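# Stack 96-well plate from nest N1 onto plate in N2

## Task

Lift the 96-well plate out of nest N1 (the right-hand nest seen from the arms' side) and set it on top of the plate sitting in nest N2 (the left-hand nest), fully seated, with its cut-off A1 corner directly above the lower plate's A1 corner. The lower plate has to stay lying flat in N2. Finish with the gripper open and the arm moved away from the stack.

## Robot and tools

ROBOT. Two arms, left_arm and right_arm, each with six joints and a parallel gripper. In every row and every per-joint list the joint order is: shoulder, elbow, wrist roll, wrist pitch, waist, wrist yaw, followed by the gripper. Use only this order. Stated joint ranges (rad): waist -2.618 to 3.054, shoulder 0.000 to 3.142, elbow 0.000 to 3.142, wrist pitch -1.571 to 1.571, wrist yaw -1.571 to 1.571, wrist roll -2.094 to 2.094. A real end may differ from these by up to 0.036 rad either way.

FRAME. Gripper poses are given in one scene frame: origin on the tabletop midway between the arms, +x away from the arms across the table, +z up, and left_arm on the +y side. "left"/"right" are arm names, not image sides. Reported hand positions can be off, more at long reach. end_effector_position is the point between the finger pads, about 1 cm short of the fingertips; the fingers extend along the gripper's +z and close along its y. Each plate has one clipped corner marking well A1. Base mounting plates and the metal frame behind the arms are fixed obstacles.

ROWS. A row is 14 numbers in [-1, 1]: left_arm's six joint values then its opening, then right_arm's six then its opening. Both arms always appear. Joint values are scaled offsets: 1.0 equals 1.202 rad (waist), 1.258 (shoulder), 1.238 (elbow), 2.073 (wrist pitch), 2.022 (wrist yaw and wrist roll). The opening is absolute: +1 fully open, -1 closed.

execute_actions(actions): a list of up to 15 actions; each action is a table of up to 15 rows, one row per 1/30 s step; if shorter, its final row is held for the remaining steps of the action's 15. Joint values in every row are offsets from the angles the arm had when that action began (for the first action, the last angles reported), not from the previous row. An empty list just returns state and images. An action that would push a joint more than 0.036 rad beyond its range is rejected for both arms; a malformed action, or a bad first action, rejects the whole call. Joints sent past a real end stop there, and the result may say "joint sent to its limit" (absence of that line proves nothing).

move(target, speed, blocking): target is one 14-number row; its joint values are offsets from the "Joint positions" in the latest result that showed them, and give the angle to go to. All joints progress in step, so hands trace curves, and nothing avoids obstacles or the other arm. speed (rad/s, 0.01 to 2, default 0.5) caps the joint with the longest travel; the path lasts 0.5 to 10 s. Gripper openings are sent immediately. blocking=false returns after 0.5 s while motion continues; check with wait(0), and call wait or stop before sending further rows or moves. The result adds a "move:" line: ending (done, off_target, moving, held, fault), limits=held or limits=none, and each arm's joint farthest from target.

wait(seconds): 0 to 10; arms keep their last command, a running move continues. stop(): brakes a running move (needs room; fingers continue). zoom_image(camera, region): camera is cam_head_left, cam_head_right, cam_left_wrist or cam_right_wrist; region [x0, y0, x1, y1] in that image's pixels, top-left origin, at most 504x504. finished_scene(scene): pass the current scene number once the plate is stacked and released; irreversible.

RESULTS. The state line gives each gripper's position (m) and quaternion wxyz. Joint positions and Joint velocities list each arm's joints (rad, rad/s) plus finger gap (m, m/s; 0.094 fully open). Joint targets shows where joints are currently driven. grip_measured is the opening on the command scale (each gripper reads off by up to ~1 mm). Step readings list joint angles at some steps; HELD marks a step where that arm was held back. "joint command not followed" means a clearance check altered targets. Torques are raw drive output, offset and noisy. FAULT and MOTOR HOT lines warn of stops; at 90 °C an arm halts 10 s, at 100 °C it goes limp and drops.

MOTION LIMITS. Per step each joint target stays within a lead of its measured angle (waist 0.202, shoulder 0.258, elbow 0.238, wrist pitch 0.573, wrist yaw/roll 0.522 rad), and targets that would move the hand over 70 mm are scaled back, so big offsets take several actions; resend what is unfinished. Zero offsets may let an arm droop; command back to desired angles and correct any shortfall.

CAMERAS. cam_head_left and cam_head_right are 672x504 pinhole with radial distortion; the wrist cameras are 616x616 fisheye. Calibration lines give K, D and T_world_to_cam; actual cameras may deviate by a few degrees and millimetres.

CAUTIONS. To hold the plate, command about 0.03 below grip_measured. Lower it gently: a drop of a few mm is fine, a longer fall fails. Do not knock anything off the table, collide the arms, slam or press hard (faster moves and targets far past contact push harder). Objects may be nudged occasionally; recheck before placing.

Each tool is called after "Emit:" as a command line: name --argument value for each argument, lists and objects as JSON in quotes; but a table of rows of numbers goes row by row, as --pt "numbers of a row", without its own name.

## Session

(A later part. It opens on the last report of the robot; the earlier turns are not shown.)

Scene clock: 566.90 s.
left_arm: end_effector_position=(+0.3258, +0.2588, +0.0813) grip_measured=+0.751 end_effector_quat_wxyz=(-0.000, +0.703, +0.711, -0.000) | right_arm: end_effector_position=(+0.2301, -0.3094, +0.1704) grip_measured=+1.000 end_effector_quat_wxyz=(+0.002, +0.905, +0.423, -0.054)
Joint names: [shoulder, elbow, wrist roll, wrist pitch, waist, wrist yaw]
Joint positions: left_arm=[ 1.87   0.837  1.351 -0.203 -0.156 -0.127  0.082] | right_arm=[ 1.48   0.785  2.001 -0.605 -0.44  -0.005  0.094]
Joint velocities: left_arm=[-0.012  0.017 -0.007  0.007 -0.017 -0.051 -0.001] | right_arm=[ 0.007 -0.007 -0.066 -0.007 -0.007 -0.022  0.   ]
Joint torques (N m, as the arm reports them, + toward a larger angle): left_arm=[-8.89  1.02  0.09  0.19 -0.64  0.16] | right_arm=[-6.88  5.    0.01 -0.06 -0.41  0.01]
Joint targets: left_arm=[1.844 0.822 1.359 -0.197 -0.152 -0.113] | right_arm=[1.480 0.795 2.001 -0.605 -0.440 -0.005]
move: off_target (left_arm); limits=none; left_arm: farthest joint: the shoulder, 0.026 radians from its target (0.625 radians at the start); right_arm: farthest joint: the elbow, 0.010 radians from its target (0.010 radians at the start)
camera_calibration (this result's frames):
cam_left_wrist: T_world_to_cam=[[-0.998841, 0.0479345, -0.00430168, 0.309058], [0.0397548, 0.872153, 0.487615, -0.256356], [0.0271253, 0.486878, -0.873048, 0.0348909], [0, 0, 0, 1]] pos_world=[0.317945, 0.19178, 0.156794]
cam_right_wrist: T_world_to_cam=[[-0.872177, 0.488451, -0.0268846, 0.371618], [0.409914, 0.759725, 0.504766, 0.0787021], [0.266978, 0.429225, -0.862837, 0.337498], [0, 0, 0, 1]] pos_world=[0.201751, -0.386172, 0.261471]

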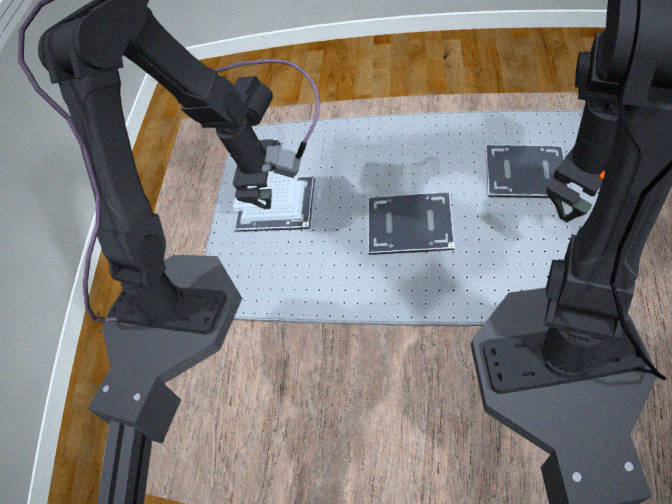

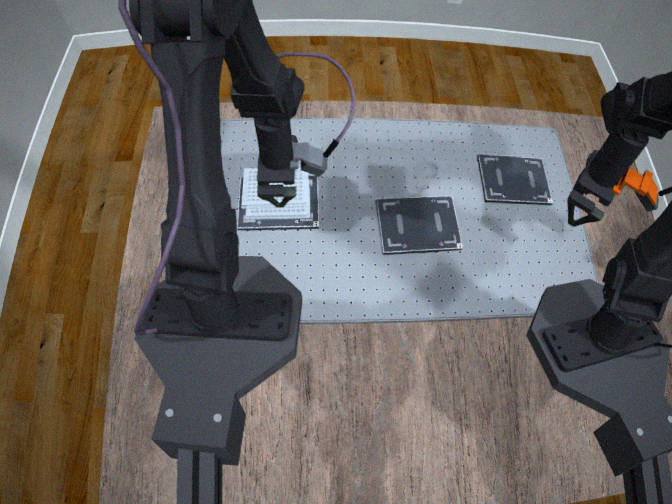

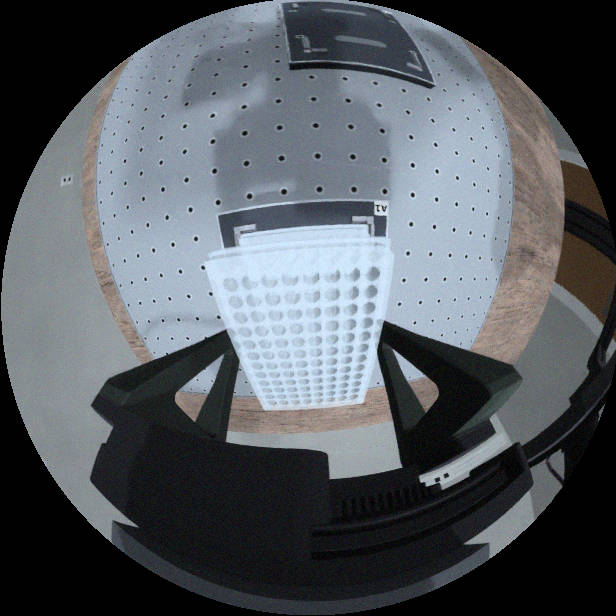

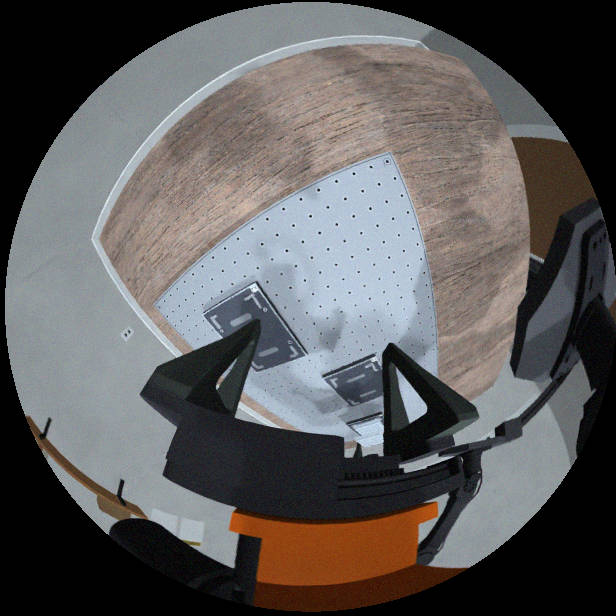

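Emit:
move --target '[0.046,0.006,0,0.0314,0,0,0.71, 0,0.008,0,0,0,0,1.0]' --speed 0.08

Scene clock: 573.10 s.
left_arm: end_effector_position=(+0.3262, +0.2570, +0.0679) grip_measured=+0.751 end_effector_quat_wxyz=(+0.003, +0.703, +0.711, +0.002) | right_arm: end_effector_position=(+0.2301, -0.3094, +0.1704) grip_measured=+1.000 end_effector_quat_wxyz=(+0.002, +0.905, +0.423, -0.054)
Joint names: [shoulder, elbow, wrist roll, wrist pitch, waist, wrist yaw]
Joint positions: left_arm=[ 1.921  0.837  1.351 -0.144 -0.156 -0.127  0.082] | right_arm=[ 1.48   0.785  2.001 -0.605 -0.44  -0.005  0.094]
Joint velocities: left_arm=[ 0.007  0.017  0.007 -0.037  0.002 -0.037  0.   ] | right_arm=[-0.007  0.012  0.007 -0.022  0.007 -0.022  0.   ]
Joint torques (N m, as the arm reports them, + toward a larger angle): left_arm=[-6.72  2.29  0.    0.2  -0.89  0.01] | right_arm=[-6.86  4.99  0.01 -0.06 -0.4   0.02]
Joint targets: left_arm=[1.928 0.845 1.350 -0.138 -0.156 -0.127] | right_arm=[1.480 0.795 2.001 -0.605 -0.440 -0.005]
move: done; limits=none; left_arm: farthest joint: the shoulder, 0.007 radians from its target (0.058 radians at the start); right_arm: farthest joint: the elbow, 0.010 radians from its target (0.010 radians at the start)
camera_calibration (this result's frames):
cam_left_wrist: T_world_to_cam=[[-0.998828, 0.0469558, -0.0117703, 0.310224], [0.0353053, 0.872956, 0.486519, -0.246928], [0.0331198, 0.485533, -0.873591, 0.0225119], [0, 0, 0, 1]] pos_world=[0.317833, 0.19006, 0.143453]
cam_right_wrist: T_world_to_cam=[[-0.872177, 0.488451, -0.0268846, 0.371618], [0.409914, 0.759725, 0.504766, 0.0787021], [0.266978, 0.429225, -0.862837, 0.337498], [0, 0, 0, 1]] pos_world=[0.201751, -0.386172, 0.261471]

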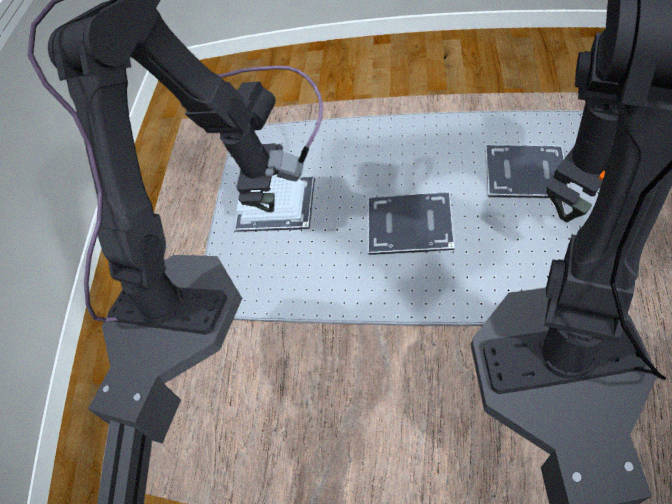

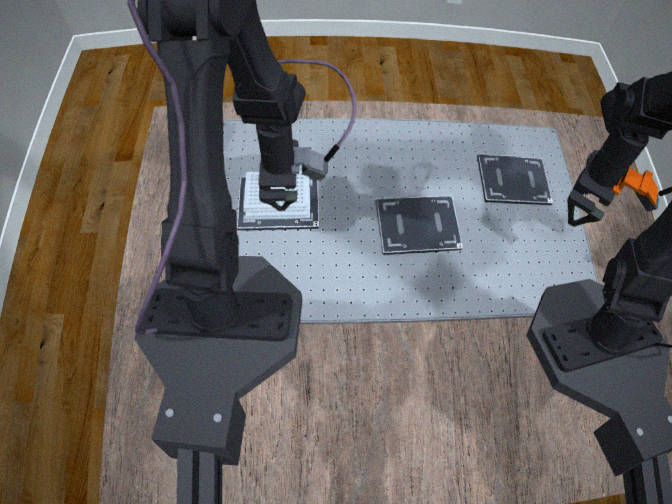

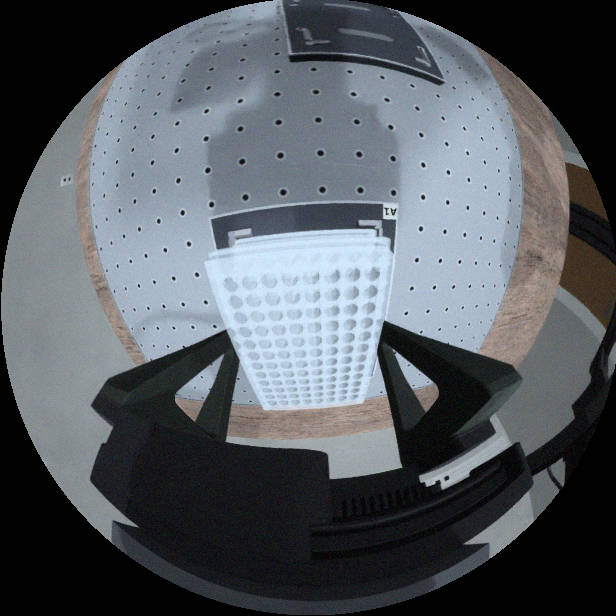

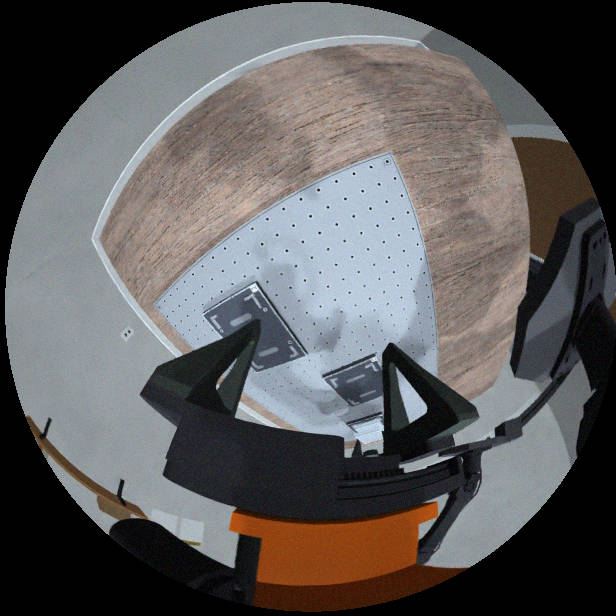

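Emit:
zoom_image --camera "cam_left_wrist" --region '[195, 195, 415, 295]'

Emit:
zoom_image --camera "cam_left_wrist" --region '[200, 210, 280, 280]'

Emit:
zoom_image --camera "cam_left_wrist" --region '[335, 200, 415, 270]'

Region (195, 195, 415, 295) of cam_left_wrist's 616x616 image, scaled by 2.291, with more detail than that image has; it fills the top 229 rows of this view, and the rest is white.

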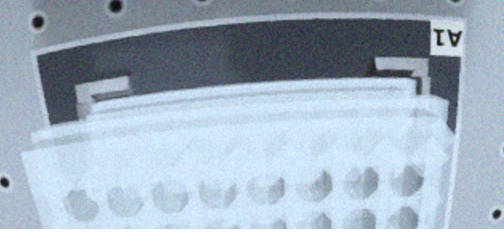

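Region (200, 210, 280, 280) of cam_left_wrist's 616x616 image, scaled by 6.300, with more detail than that image has; it fills the top 441 rows of this view, and the rest is white.

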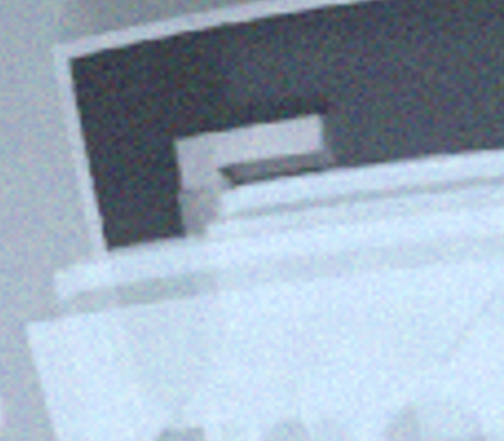

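Region (335, 200, 415, 270) of cam_left_wrist's 616x616 image, scaled by 6.300, with more detail than that image has; it fills the top 441 rows of this view, and the rest is white.

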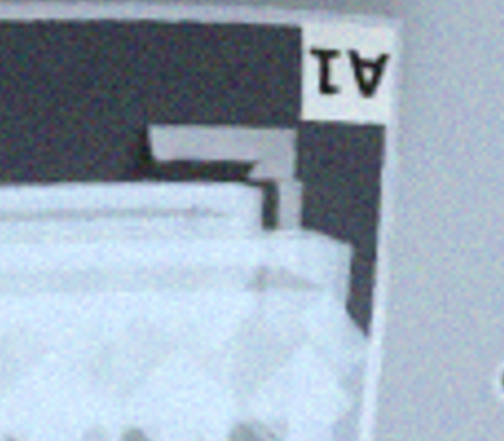

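Emit:
execute_actions --actions '[]'

Scene clock: 588.30 s.
left_arm: end_effector_position=(+0.3263, +0.2570, +0.0679) grip_measured=+0.751 end_effector_quat_wxyz=(+0.003, +0.703, +0.711, +0.002) | right_arm: end_effector_position=(+0.2301, -0.3094, +0.1704) grip_measured=+1.000 end_effector_quat_wxyz=(+0.002, +0.905, +0.423, -0.054)
Joint names: [shoulder, elbow, wrist roll, wrist pitch, waist, wrist yaw]
Joint positions: left_arm=[ 1.921  0.837  1.351 -0.144 -0.156 -0.127  0.082] | right_arm=[ 1.48   0.785  2.001 -0.605 -0.44  -0.005  0.094]
Joint velocities: left_arm=[-0.012 -0.032  0.022 -0.125 -0.007  0.022  0.   ] | right_arm=[-0.007 -0.007 -0.007 -0.022 -0.007  0.022  0.   ]
Joint torques (N m, as the arm reports them, + toward a larger angle): left_arm=[-6.71  2.29  0.    0.21 -0.89  0.01] | right_arm=[-6.87  5.01  0.01 -0.06 -0.42  0.02]
Joint targets: left_arm=[1.928 0.845 1.350 -0.138 -0.156 -0.127] | right_arm=[1.480 0.795 2.001 -0.605 -0.440 -0.005]
camera_calibration (this result's frames):
cam_left_wrist: T_world_to_cam=[[-0.998825, 0.0469065, -0.0121436, 0.310354], [0.035083, 0.872996, 0.486463, -0.246849], [0.0334197, 0.485466, -0.873617, 0.02244], [0, 0, 0, 1]] pos_world=[0.3179, 0.190046, 0.143456]
cam_right_wrist: T_world_to_cam=[[-0.872177, 0.488451, -0.0268846, 0.371618], [0.409914, 0.759725, 0.504766, 0.0787021], [0.266978, 0.429225, -0.862837, 0.337498], [0, 0, 0, 1]] pos_world=[0.201751, -0.386172, 0.261471]

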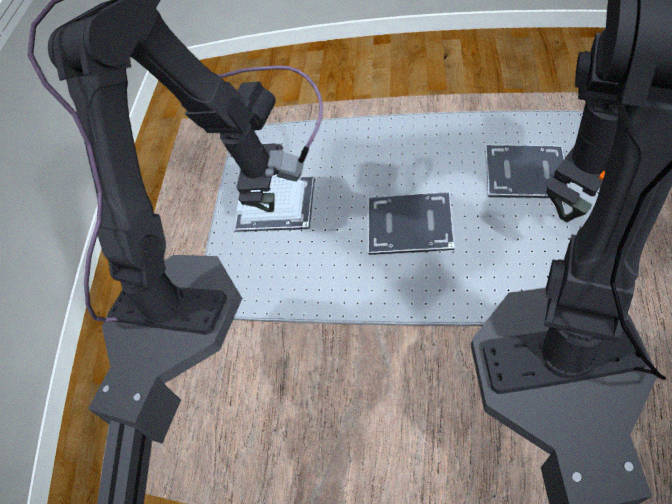

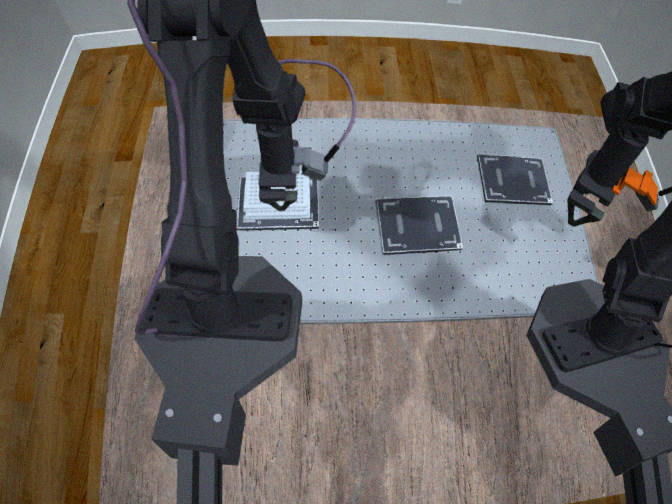

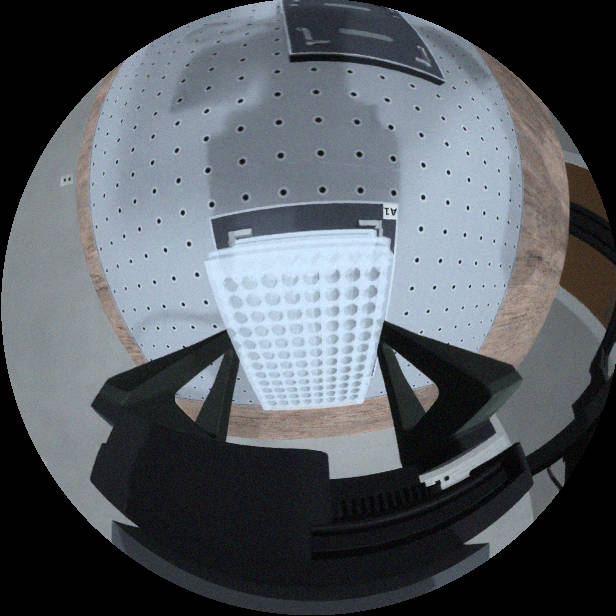

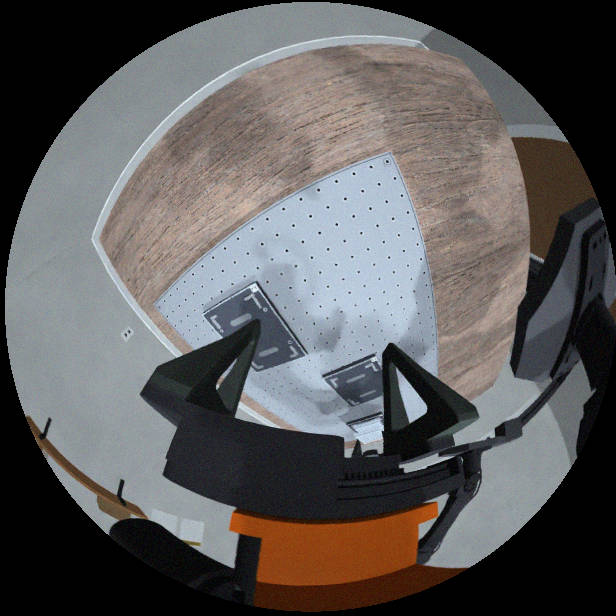

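Emit:
move --target '[0.023,0.0065,0,0.0113,0,0,0.71, 0,0.008,0,0,0,0,1.0]' --speed 0.04

Scene clock: 595.50 s.
left_arm: end_effector_position=(+0.3246, +0.2566, +0.0625) grip_measured=+0.751 end_effector_quat_wxyz=(+0.001, +0.703, +0.711, +0.001) | right_arm: end_effector_position=(+0.2301, -0.3094, +0.1704) grip_measured=+1.000 end_effector_quat_wxyz=(+0.002, +0.905, +0.423, -0.054)
Joint names: [shoulder, elbow, wrist roll, wrist pitch, waist, wrist yaw]
Joint positions: left_arm=[ 1.942  0.837  1.351 -0.127 -0.156 -0.127  0.082] | right_arm=[ 1.48   0.785  2.001 -0.605 -0.44  -0.005  0.094]
Joint velocities: left_arm=[-0.017  0.012  0.037  0.022  0.002  0.007 -0.002] | right_arm=[ 0.007 -0.002 -0.007  0.007 -0.017  0.037  0.   ]
Joint torques (N m, as the arm reports them, + toward a larger angle): left_arm=[-6.68  2.22  0.    0.23 -0.9   0.01] | right_arm=[-6.89  5.01  0.01 -0.05 -0.41  0.02]
Joint targets: left_arm=[1.950 0.845 1.351 -0.121 -0.156 -0.127] | right_arm=[1.480 0.795 2.001 -0.605 -0.440 -0.005]
move: done; limits=none; left_arm: farthest joint: the shoulder, 0.008 radians from its target (0.029 radians at the start); right_arm: farthest joint: the elbow, 0.010 radians from its target (0.010 radians at the start)
camera_calibration (this result's frames):
cam_left_wrist: T_world_to_cam=[[-0.998841, 0.0473977, -0.0084096, 0.308235], [0.0373066, 0.872596, 0.487016, -0.244469], [0.0304216, 0.486138, -0.873352, 0.018664], [0, 0, 0, 1]] pos_world=[0.31643, 0.18964, 0.137953]
cam_right_wrist: T_world_to_cam=[[-0.872177, 0.488451, -0.0268846, 0.371618], [0.409914, 0.759725, 0.504766, 0.0787021], [0.266978, 0.429225, -0.862837, 0.337498], [0, 0, 0, 1]] pos_world=[0.201751, -0.386172, 0.261471]

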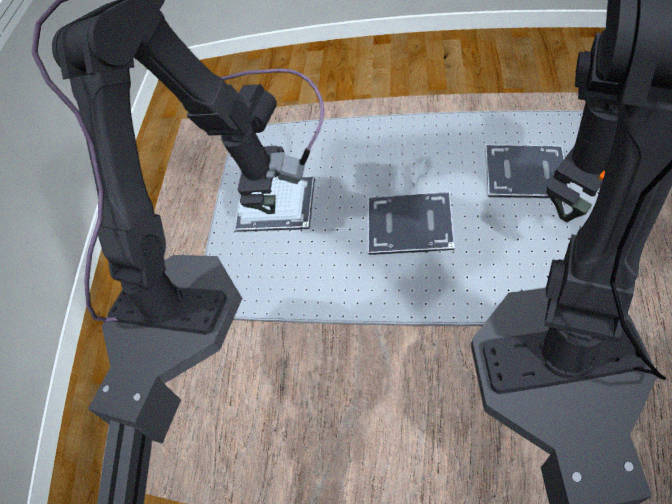

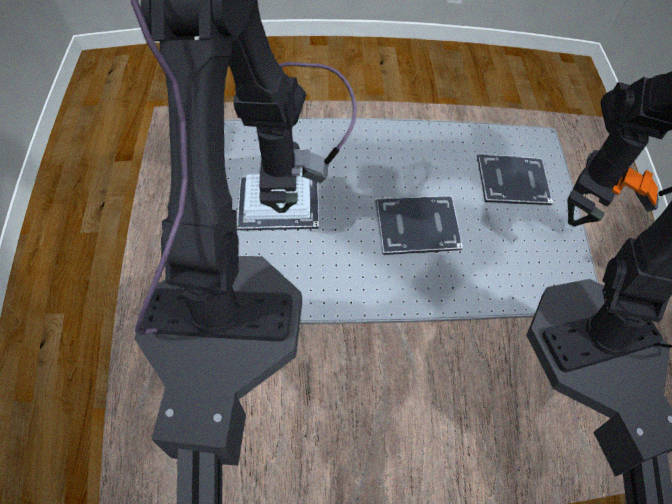

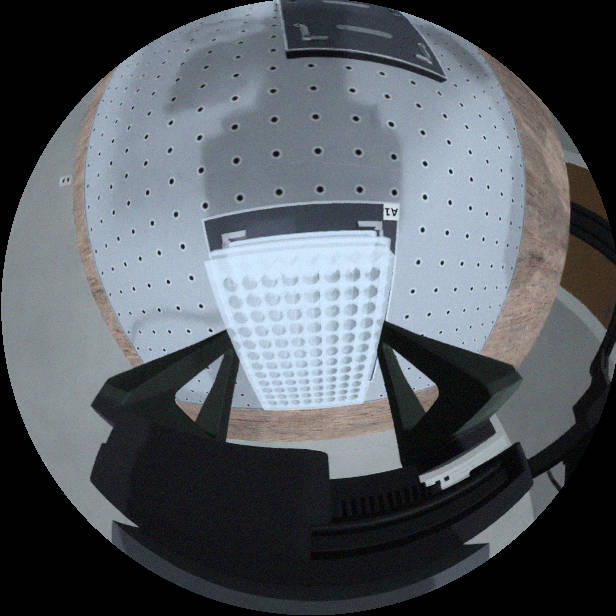

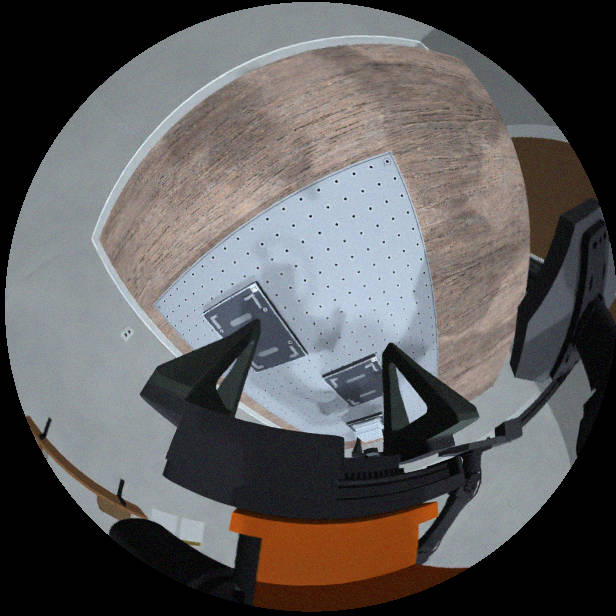

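Emit:
zoom_image --camera "cam_left_wrist" --region '[190,190,420,320]'

Region (190, 190, 420, 320) of cam_left_wrist's 616x616 image, scaled by 2.191, with more detail than that image has; it fills the top 285 rows of this view, and the rest is white.

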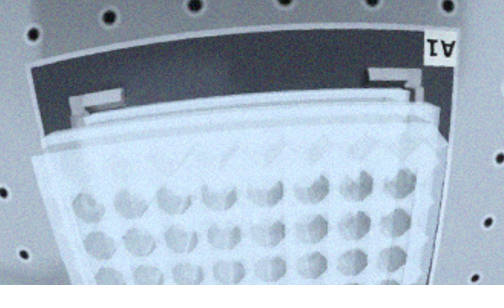

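Emit:
move --target '[0.0175,0.0065,0,0.0077,0,0,0.71, 0,0.008,0,0,0,0,1.0]' --speed 0.03

Emit:
zoom_image --camera "cam_left_wrist" --region '[190,190,420,320]'

Scene clock: 603.53 s.
left_arm: end_effector_position=(+0.3224, +0.2565, +0.0585) grip_measured=+0.751 end_effector_quat_wxyz=(-0.001, +0.703, +0.711, -0.001) | right_arm: end_effector_position=(+0.2301, -0.3094, +0.1704) grip_measured=+1.000 end_effector_quat_wxyz=(+0.002, +0.905, +0.423, -0.054)
Joint names: [shoulder, elbow, wrist roll, wrist pitch, waist, wrist yaw]
Joint positions: left_arm=[ 1.957  0.837  1.351 -0.118 -0.156 -0.127  0.082] | right_arm=[ 1.48   0.785  2.001 -0.605 -0.44  -0.005  0.094]
Joint velocities: left_arm=[-0.017 -0.017 -0.022 -0.051 -0.022 -0.022  0.   ] | right_arm=[ 0.002 -0.002  0.037 -0.022  0.002 -0.022  0.   ]
Joint torques (N m, as the arm reports them, + toward a larger angle): left_arm=[-6.73  2.16  0.    0.22 -0.91  0.01] | right_arm=[-6.88  4.96  0.02 -0.05 -0.43  0.01]
Joint targets: left_arm=[1.964 0.845 1.351 -0.111 -0.156 -0.127] | right_arm=[1.480 0.795 2.001 -0.605 -0.440 -0.005]
move: done; limits=none; left_arm: farthest joint: the elbow, 0.008 radians from its target (0.008 radians at the start); right_arm: farthest joint: the elbow, 0.010 radians from its target (0.010 radians at the start)
camera_calibration (this result's frames):
cam_left_wrist: T_world_to_cam=[[-0.998836, 0.0481774, -0.00243429, 0.305531], [0.0408683, 0.871952, 0.487883, -0.24343], [0.0256275, 0.487216, -0.872906, 0.016535], [0, 0, 0, 1]] pos_world=[0.3147, 0.189484, 0.133943]
cam_right_wrist: T_world_to_cam=[[-0.872177, 0.488451, -0.0268846, 0.371618], [0.409914, 0.759725, 0.504766, 0.0787021], [0.266978, 0.429225, -0.862837, 0.337498], [0, 0, 0, 1]] pos_world=[0.201751, -0.386172, 0.261471]

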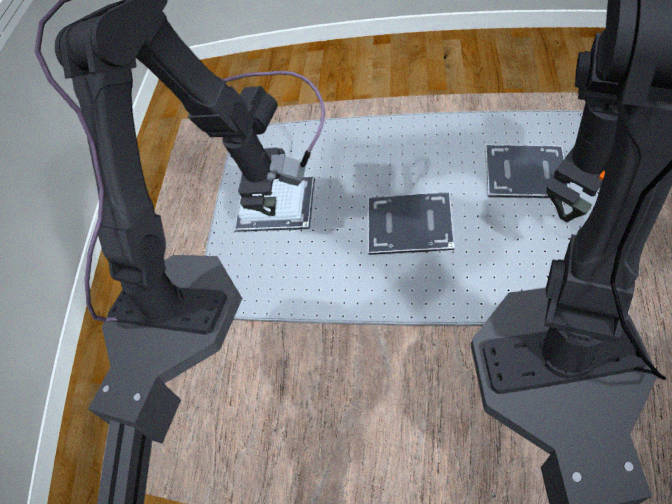

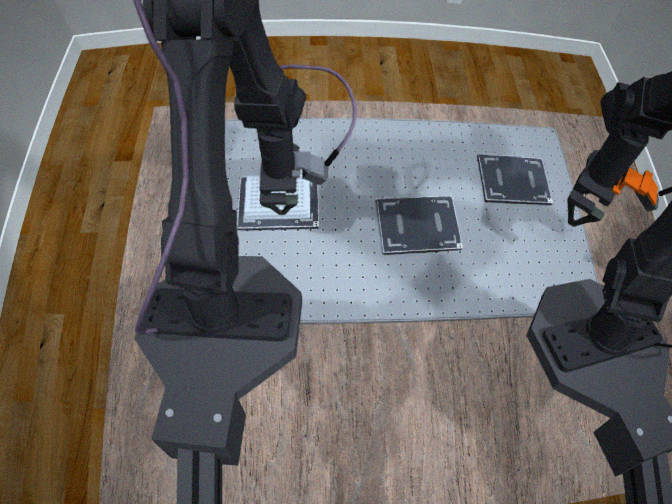

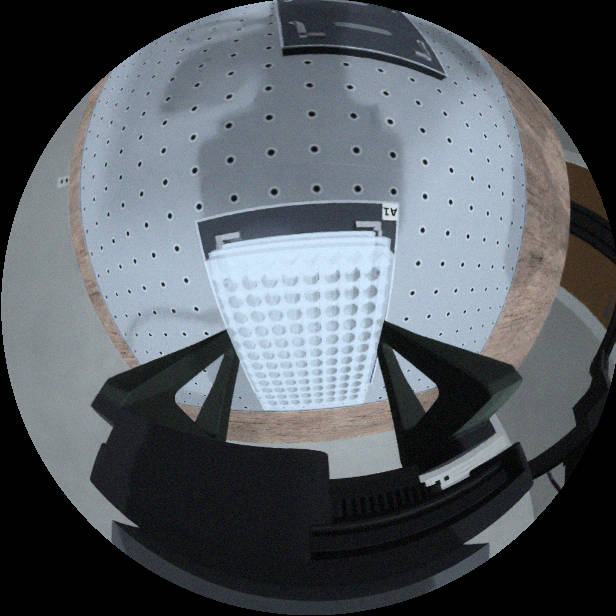

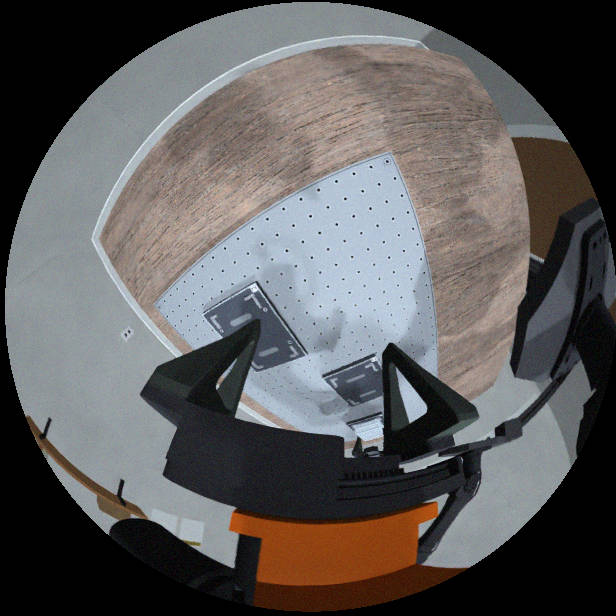

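Region (190, 190, 420, 320) of cam_left_wrist's 616x616 image, scaled by 2.191, with more detail than that image has; it fills the top 285 rows of this view, and the rest is white.

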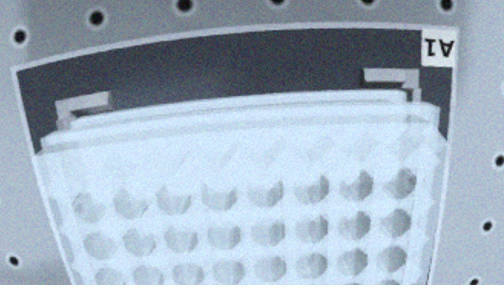

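Emit:
move --target '[0.0125,0.0065,0,0.009,0,0,0.71, 0,0.008,0,0,0,0,1.0]' --speed 0.03

Emit:
zoom_image --camera "cam_left_wrist" --region '[190,190,420,320]'

Scene clock: 607.37 s.
left_arm: end_effector_position=(+0.3254, +0.2559, +0.0585) grip_measured=+0.751 end_effector_quat_wxyz=(+0.004, +0.703, +0.711, +0.003) | right_arm: end_effector_position=(+0.2301, -0.3094, +0.1704) grip_measured=+1.000 end_effector_quat_wxyz=(+0.002, +0.905, +0.423, -0.054)
Joint names: [shoulder, elbow, wrist roll, wrist pitch, waist, wrist yaw]
Joint positions: left_arm=[ 1.957  0.837  1.351 -0.106 -0.156 -0.127  0.082] | right_arm=[ 1.48   0.785  2.001 -0.605 -0.44  -0.005  0.094]
Joint velocities: left_arm=[-0.017 -0.017 -0.037  0.037 -0.007 -0.022  0.001] | right_arm=[-0.012 -0.007  0.007 -0.051  0.002  0.007  0.   ]
Joint torques (N m, as the arm reports them, + toward a larger angle): left_arm=[-6.15  2.16  0.    0.17 -0.91  0.01] | right_arm=[-6.87  5.    0.01 -0.05 -0.42  0.01]
Joint targets: left_arm=[1.973 0.845 1.351 -0.099 -0.156 -0.127] | right_arm=[1.480 0.795 2.001 -0.605 -0.440 -0.005]
move: done; limits=none; left_arm: farthest joint: the shoulder, 0.015 radians from its target (0.015 radians at the start); right_arm: farthest joint: the elbow, 0.010 radians from its target (0.010 radians at the start)
camera_calibration (this result's frames):
cam_left_wrist: T_world_to_cam=[[-0.99881, 0.0466104, -0.0143838, 0.309601], [0.0337497, 0.873236, 0.486128, -0.240918], [0.0352191, 0.485064, -0.873769, 0.0142515], [0, 0, 0, 1]] pos_world=[0.316861, 0.189035, 0.134023]
cam_right_wrist: T_world_to_cam=[[-0.872177, 0.488451, -0.0268846, 0.371618], [0.409914, 0.759725, 0.504766, 0.0787021], [0.266978, 0.429225, -0.862837, 0.337498], [0, 0, 0, 1]] pos_world=[0.201751, -0.386172, 0.261471]

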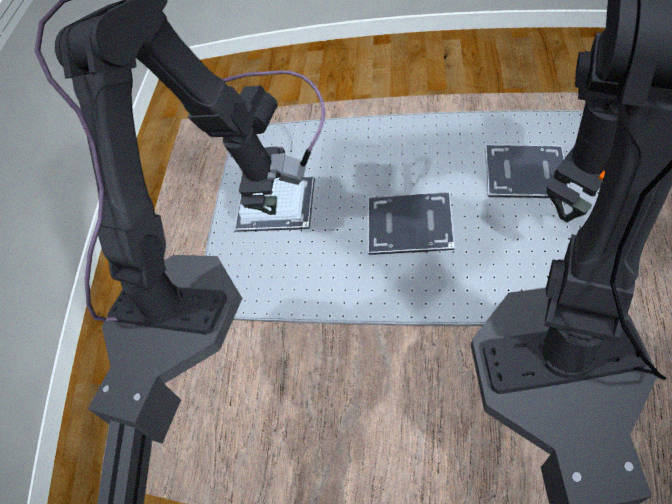

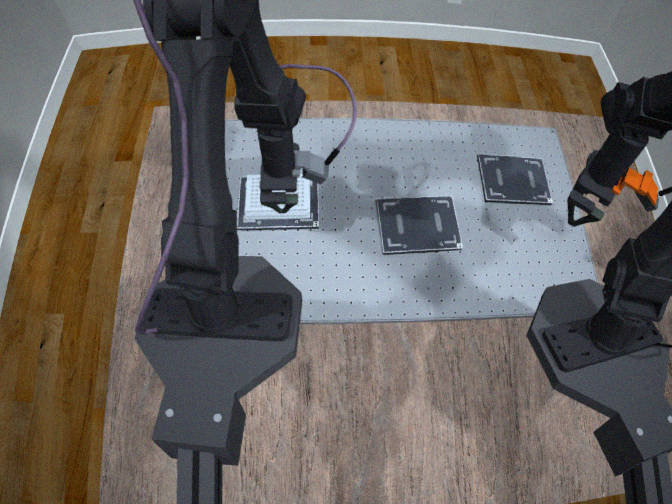

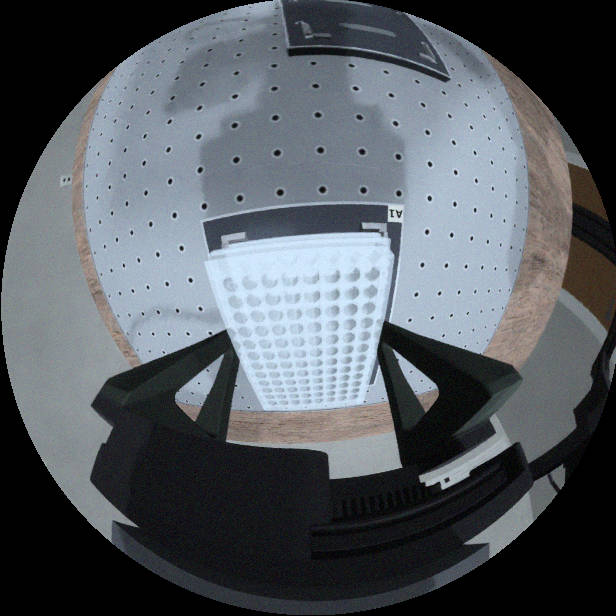

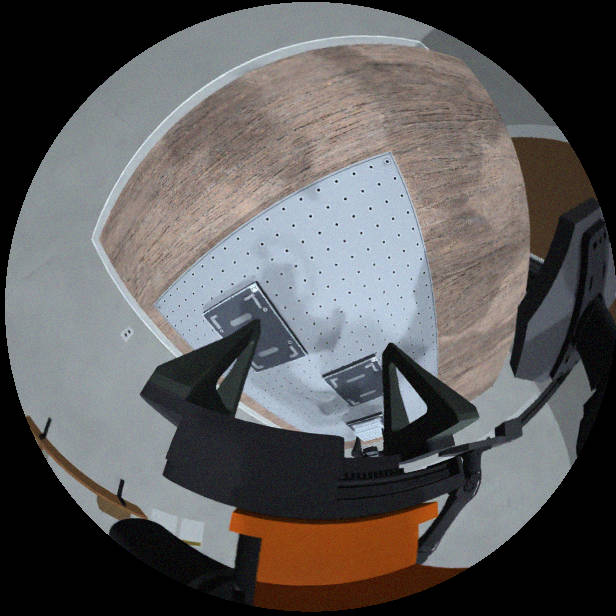

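Region (190, 190, 420, 320) of cam_left_wrist's 616x616 image, scaled by 2.191, with more detail than that image has; it fills the top 285 rows of this view, and the rest is white.

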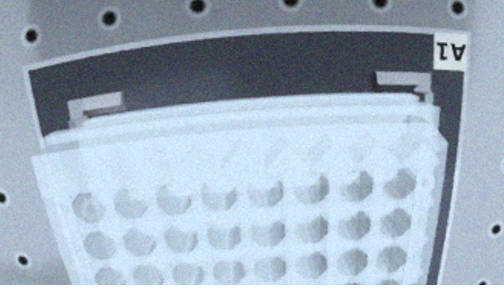

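Emit:
zoom_image --camera "cam_left_wrist" --region '[340,215,420,285]'

Emit:
zoom_image --camera "cam_left_wrist" --region '[190,215,270,285]'

Region (340, 215, 420, 285) of cam_left_wrist's 616x616 image, scaled by 6.300, with more detail than that image has; it fills the top 441 rows of this view, and the rest is white.

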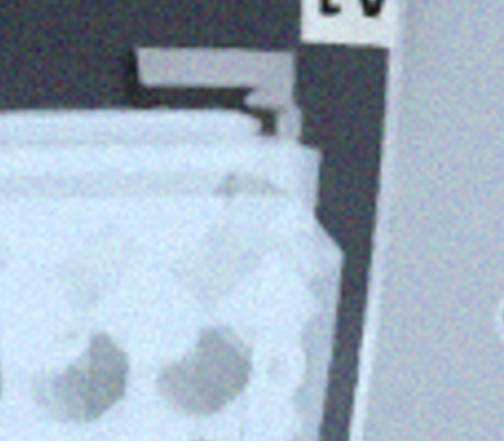

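Region (190, 215, 270, 285) of cam_left_wrist's 616x616 image, scaled by 6.300, with more detail than that image has; it fills the top 441 rows of this view, and the rest is white.

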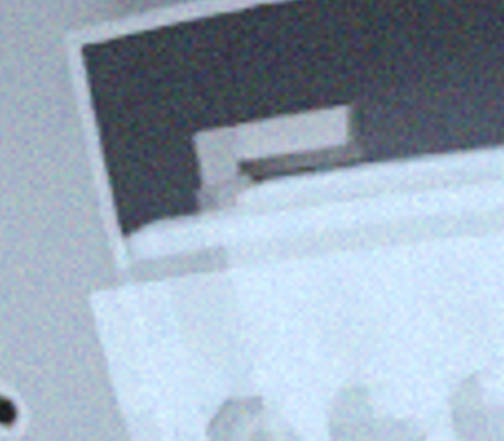

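Emit:
zoom_image --camera "cam_left_wrist" --region '[280,220,350,280]'

Region (280, 220, 350, 280) of cam_left_wrist's 616x616 image, scaled by 7.200, with more detail than that image has; it fills the top 432 rows of this view, and the rest is white.

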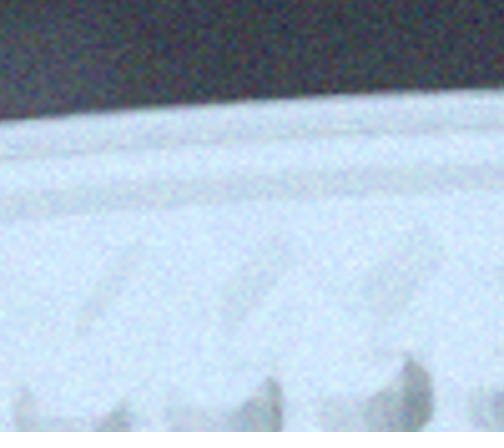

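Emit:
move --target '[0.004,0.0065,0,-0.010,-0.012,0,0.71, 0,0.008,0,0,0,0,1.0]' --speed 0.03

Emit:
zoom_image --camera "cam_left_wrist" --region '[190,190,420,320]'

Scene clock: 691.63 s.
left_arm: end_effector_position=(+0.3238, +0.2563, +0.0585) grip_measured=+0.751 end_effector_quat_wxyz=(+0.001, +0.703, +0.711, +0.001) | right_arm: end_effector_position=(+0.2301, -0.3094, +0.1704) grip_measured=+1.000 end_effector_quat_wxyz=(+0.002, +0.905, +0.423, -0.054)
Joint names: [shoulder, elbow, wrist roll, wrist pitch, waist, wrist yaw]
Joint positions: left_arm=[ 1.957  0.837  1.351 -0.112 -0.156 -0.127  0.082] | right_arm=[ 1.48   0.785  2.001 -0.605 -0.44  -0.005  0.094]
Joint velocities: left_arm=[ 0.007  0.022 -0.022 -0.007  0.002 -0.007 -0.001] | right_arm=[ 0.027 -0.012  0.037  0.007  0.007 -0.022  0.   ]
Joint torques (N m, as the arm reports them, + toward a larger angle): left_arm=[-6.89  2.16  0.    0.01 -1.85  0.01] | right_arm=[-6.88  5.    0.01 -0.05 -0.41  0.01]
Joint targets: left_arm=[1.962 0.845 1.351 -0.126 -0.170 -0.127] | right_arm=[1.480 0.795 2.001 -0.605 -0.440 -0.005]
move: done; limits=none; left_arm: farthest joint: the wrist pitch, 0.015 radians from its target (0.022 radians at the start); right_arm: farthest joint: the elbow, 0.010 radians from its target (0.010 radians at the start)
camera_calibration (this result's frames):
cam_left_wrist: T_world_to_cam=[[-0.998841, 0.0474466, -0.00803617, 0.307444], [0.0375291, 0.872556, 0.487071, -0.242256], [0.0301219, 0.486205, -0.873325, 0.0154701], [0, 0, 0, 1]] pos_world=[0.315713, 0.189273, 0.133977]
cam_right_wrist: T_world_to_cam=[[-0.872177, 0.488451, -0.0268846, 0.371618], [0.409914, 0.759725, 0.504766, 0.0787021], [0.266978, 0.429225, -0.862837, 0.337498], [0, 0, 0, 1]] pos_world=[0.201751, -0.386172, 0.261471]

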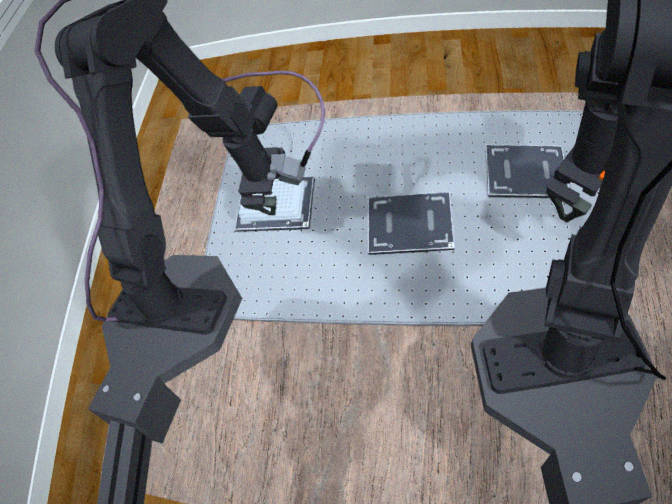

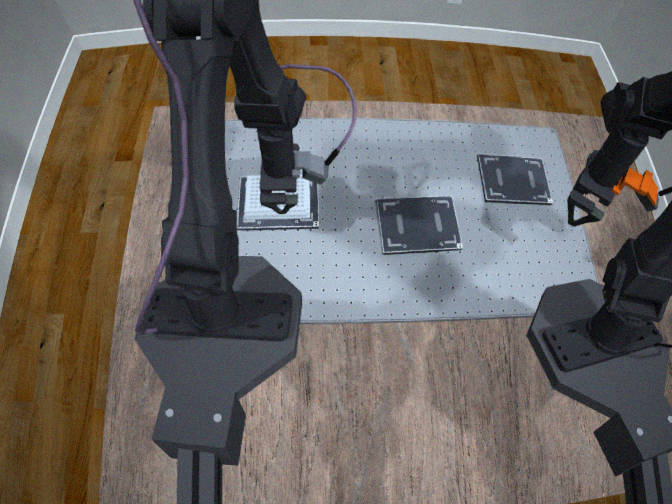

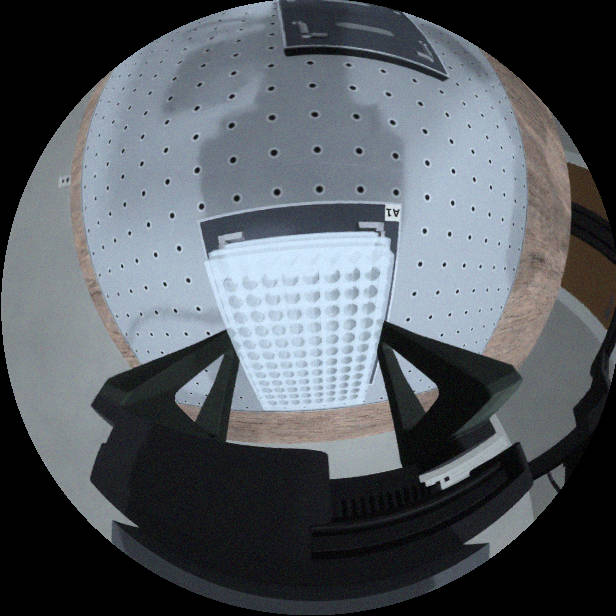

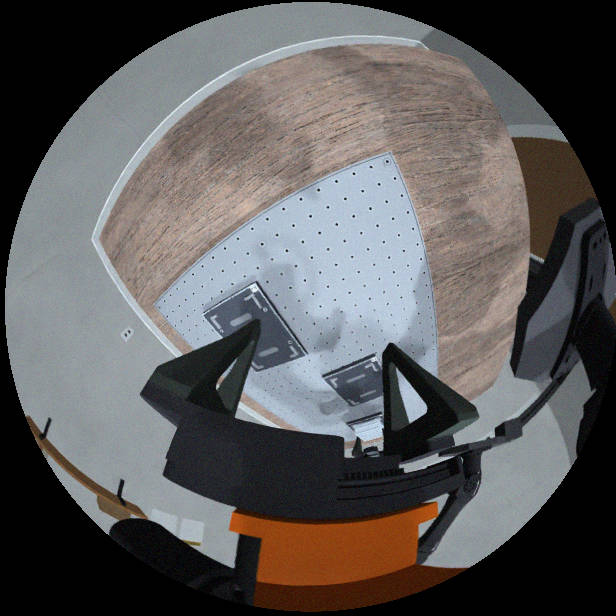

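Region (190, 190, 420, 320) of cam_left_wrist's 616x616 image, scaled by 2.191, with more detail than that image has; it fills the top 285 rows of this view, and the rest is white.

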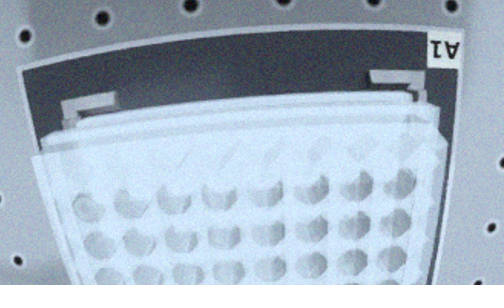

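Emit:
zoom_image --camera "cam_left_wrist" --region '[195,220,265,280]'

Emit:
zoom_image --camera "cam_left_wrist" --region '[345,215,415,275]'

Region (195, 220, 265, 280) of cam_left_wrist's 616x616 image, scaled by 7.200, with more detail than that image has; it fills the top 432 rows of this view, and the rest is white.

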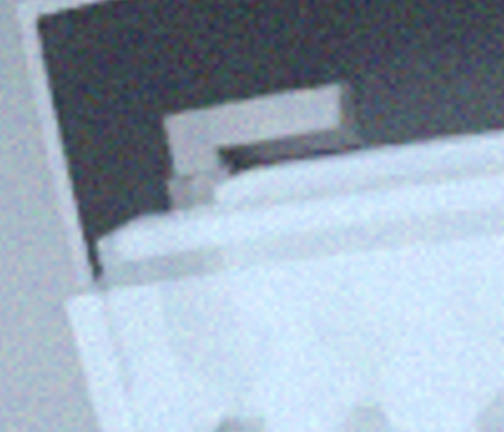

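Region (345, 215, 415, 275) of cam_left_wrist's 616x616 image, scaled by 7.200, with more detail than that image has; it fills the top 432 rows of this view, and the rest is white.

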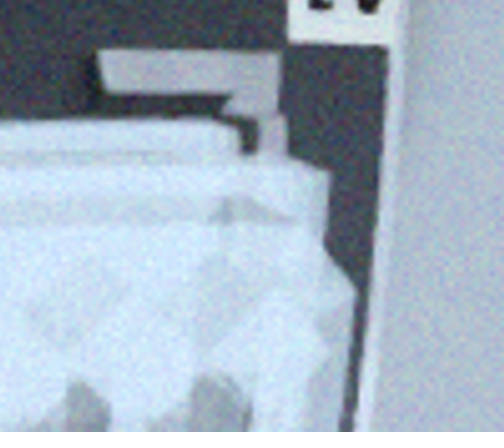

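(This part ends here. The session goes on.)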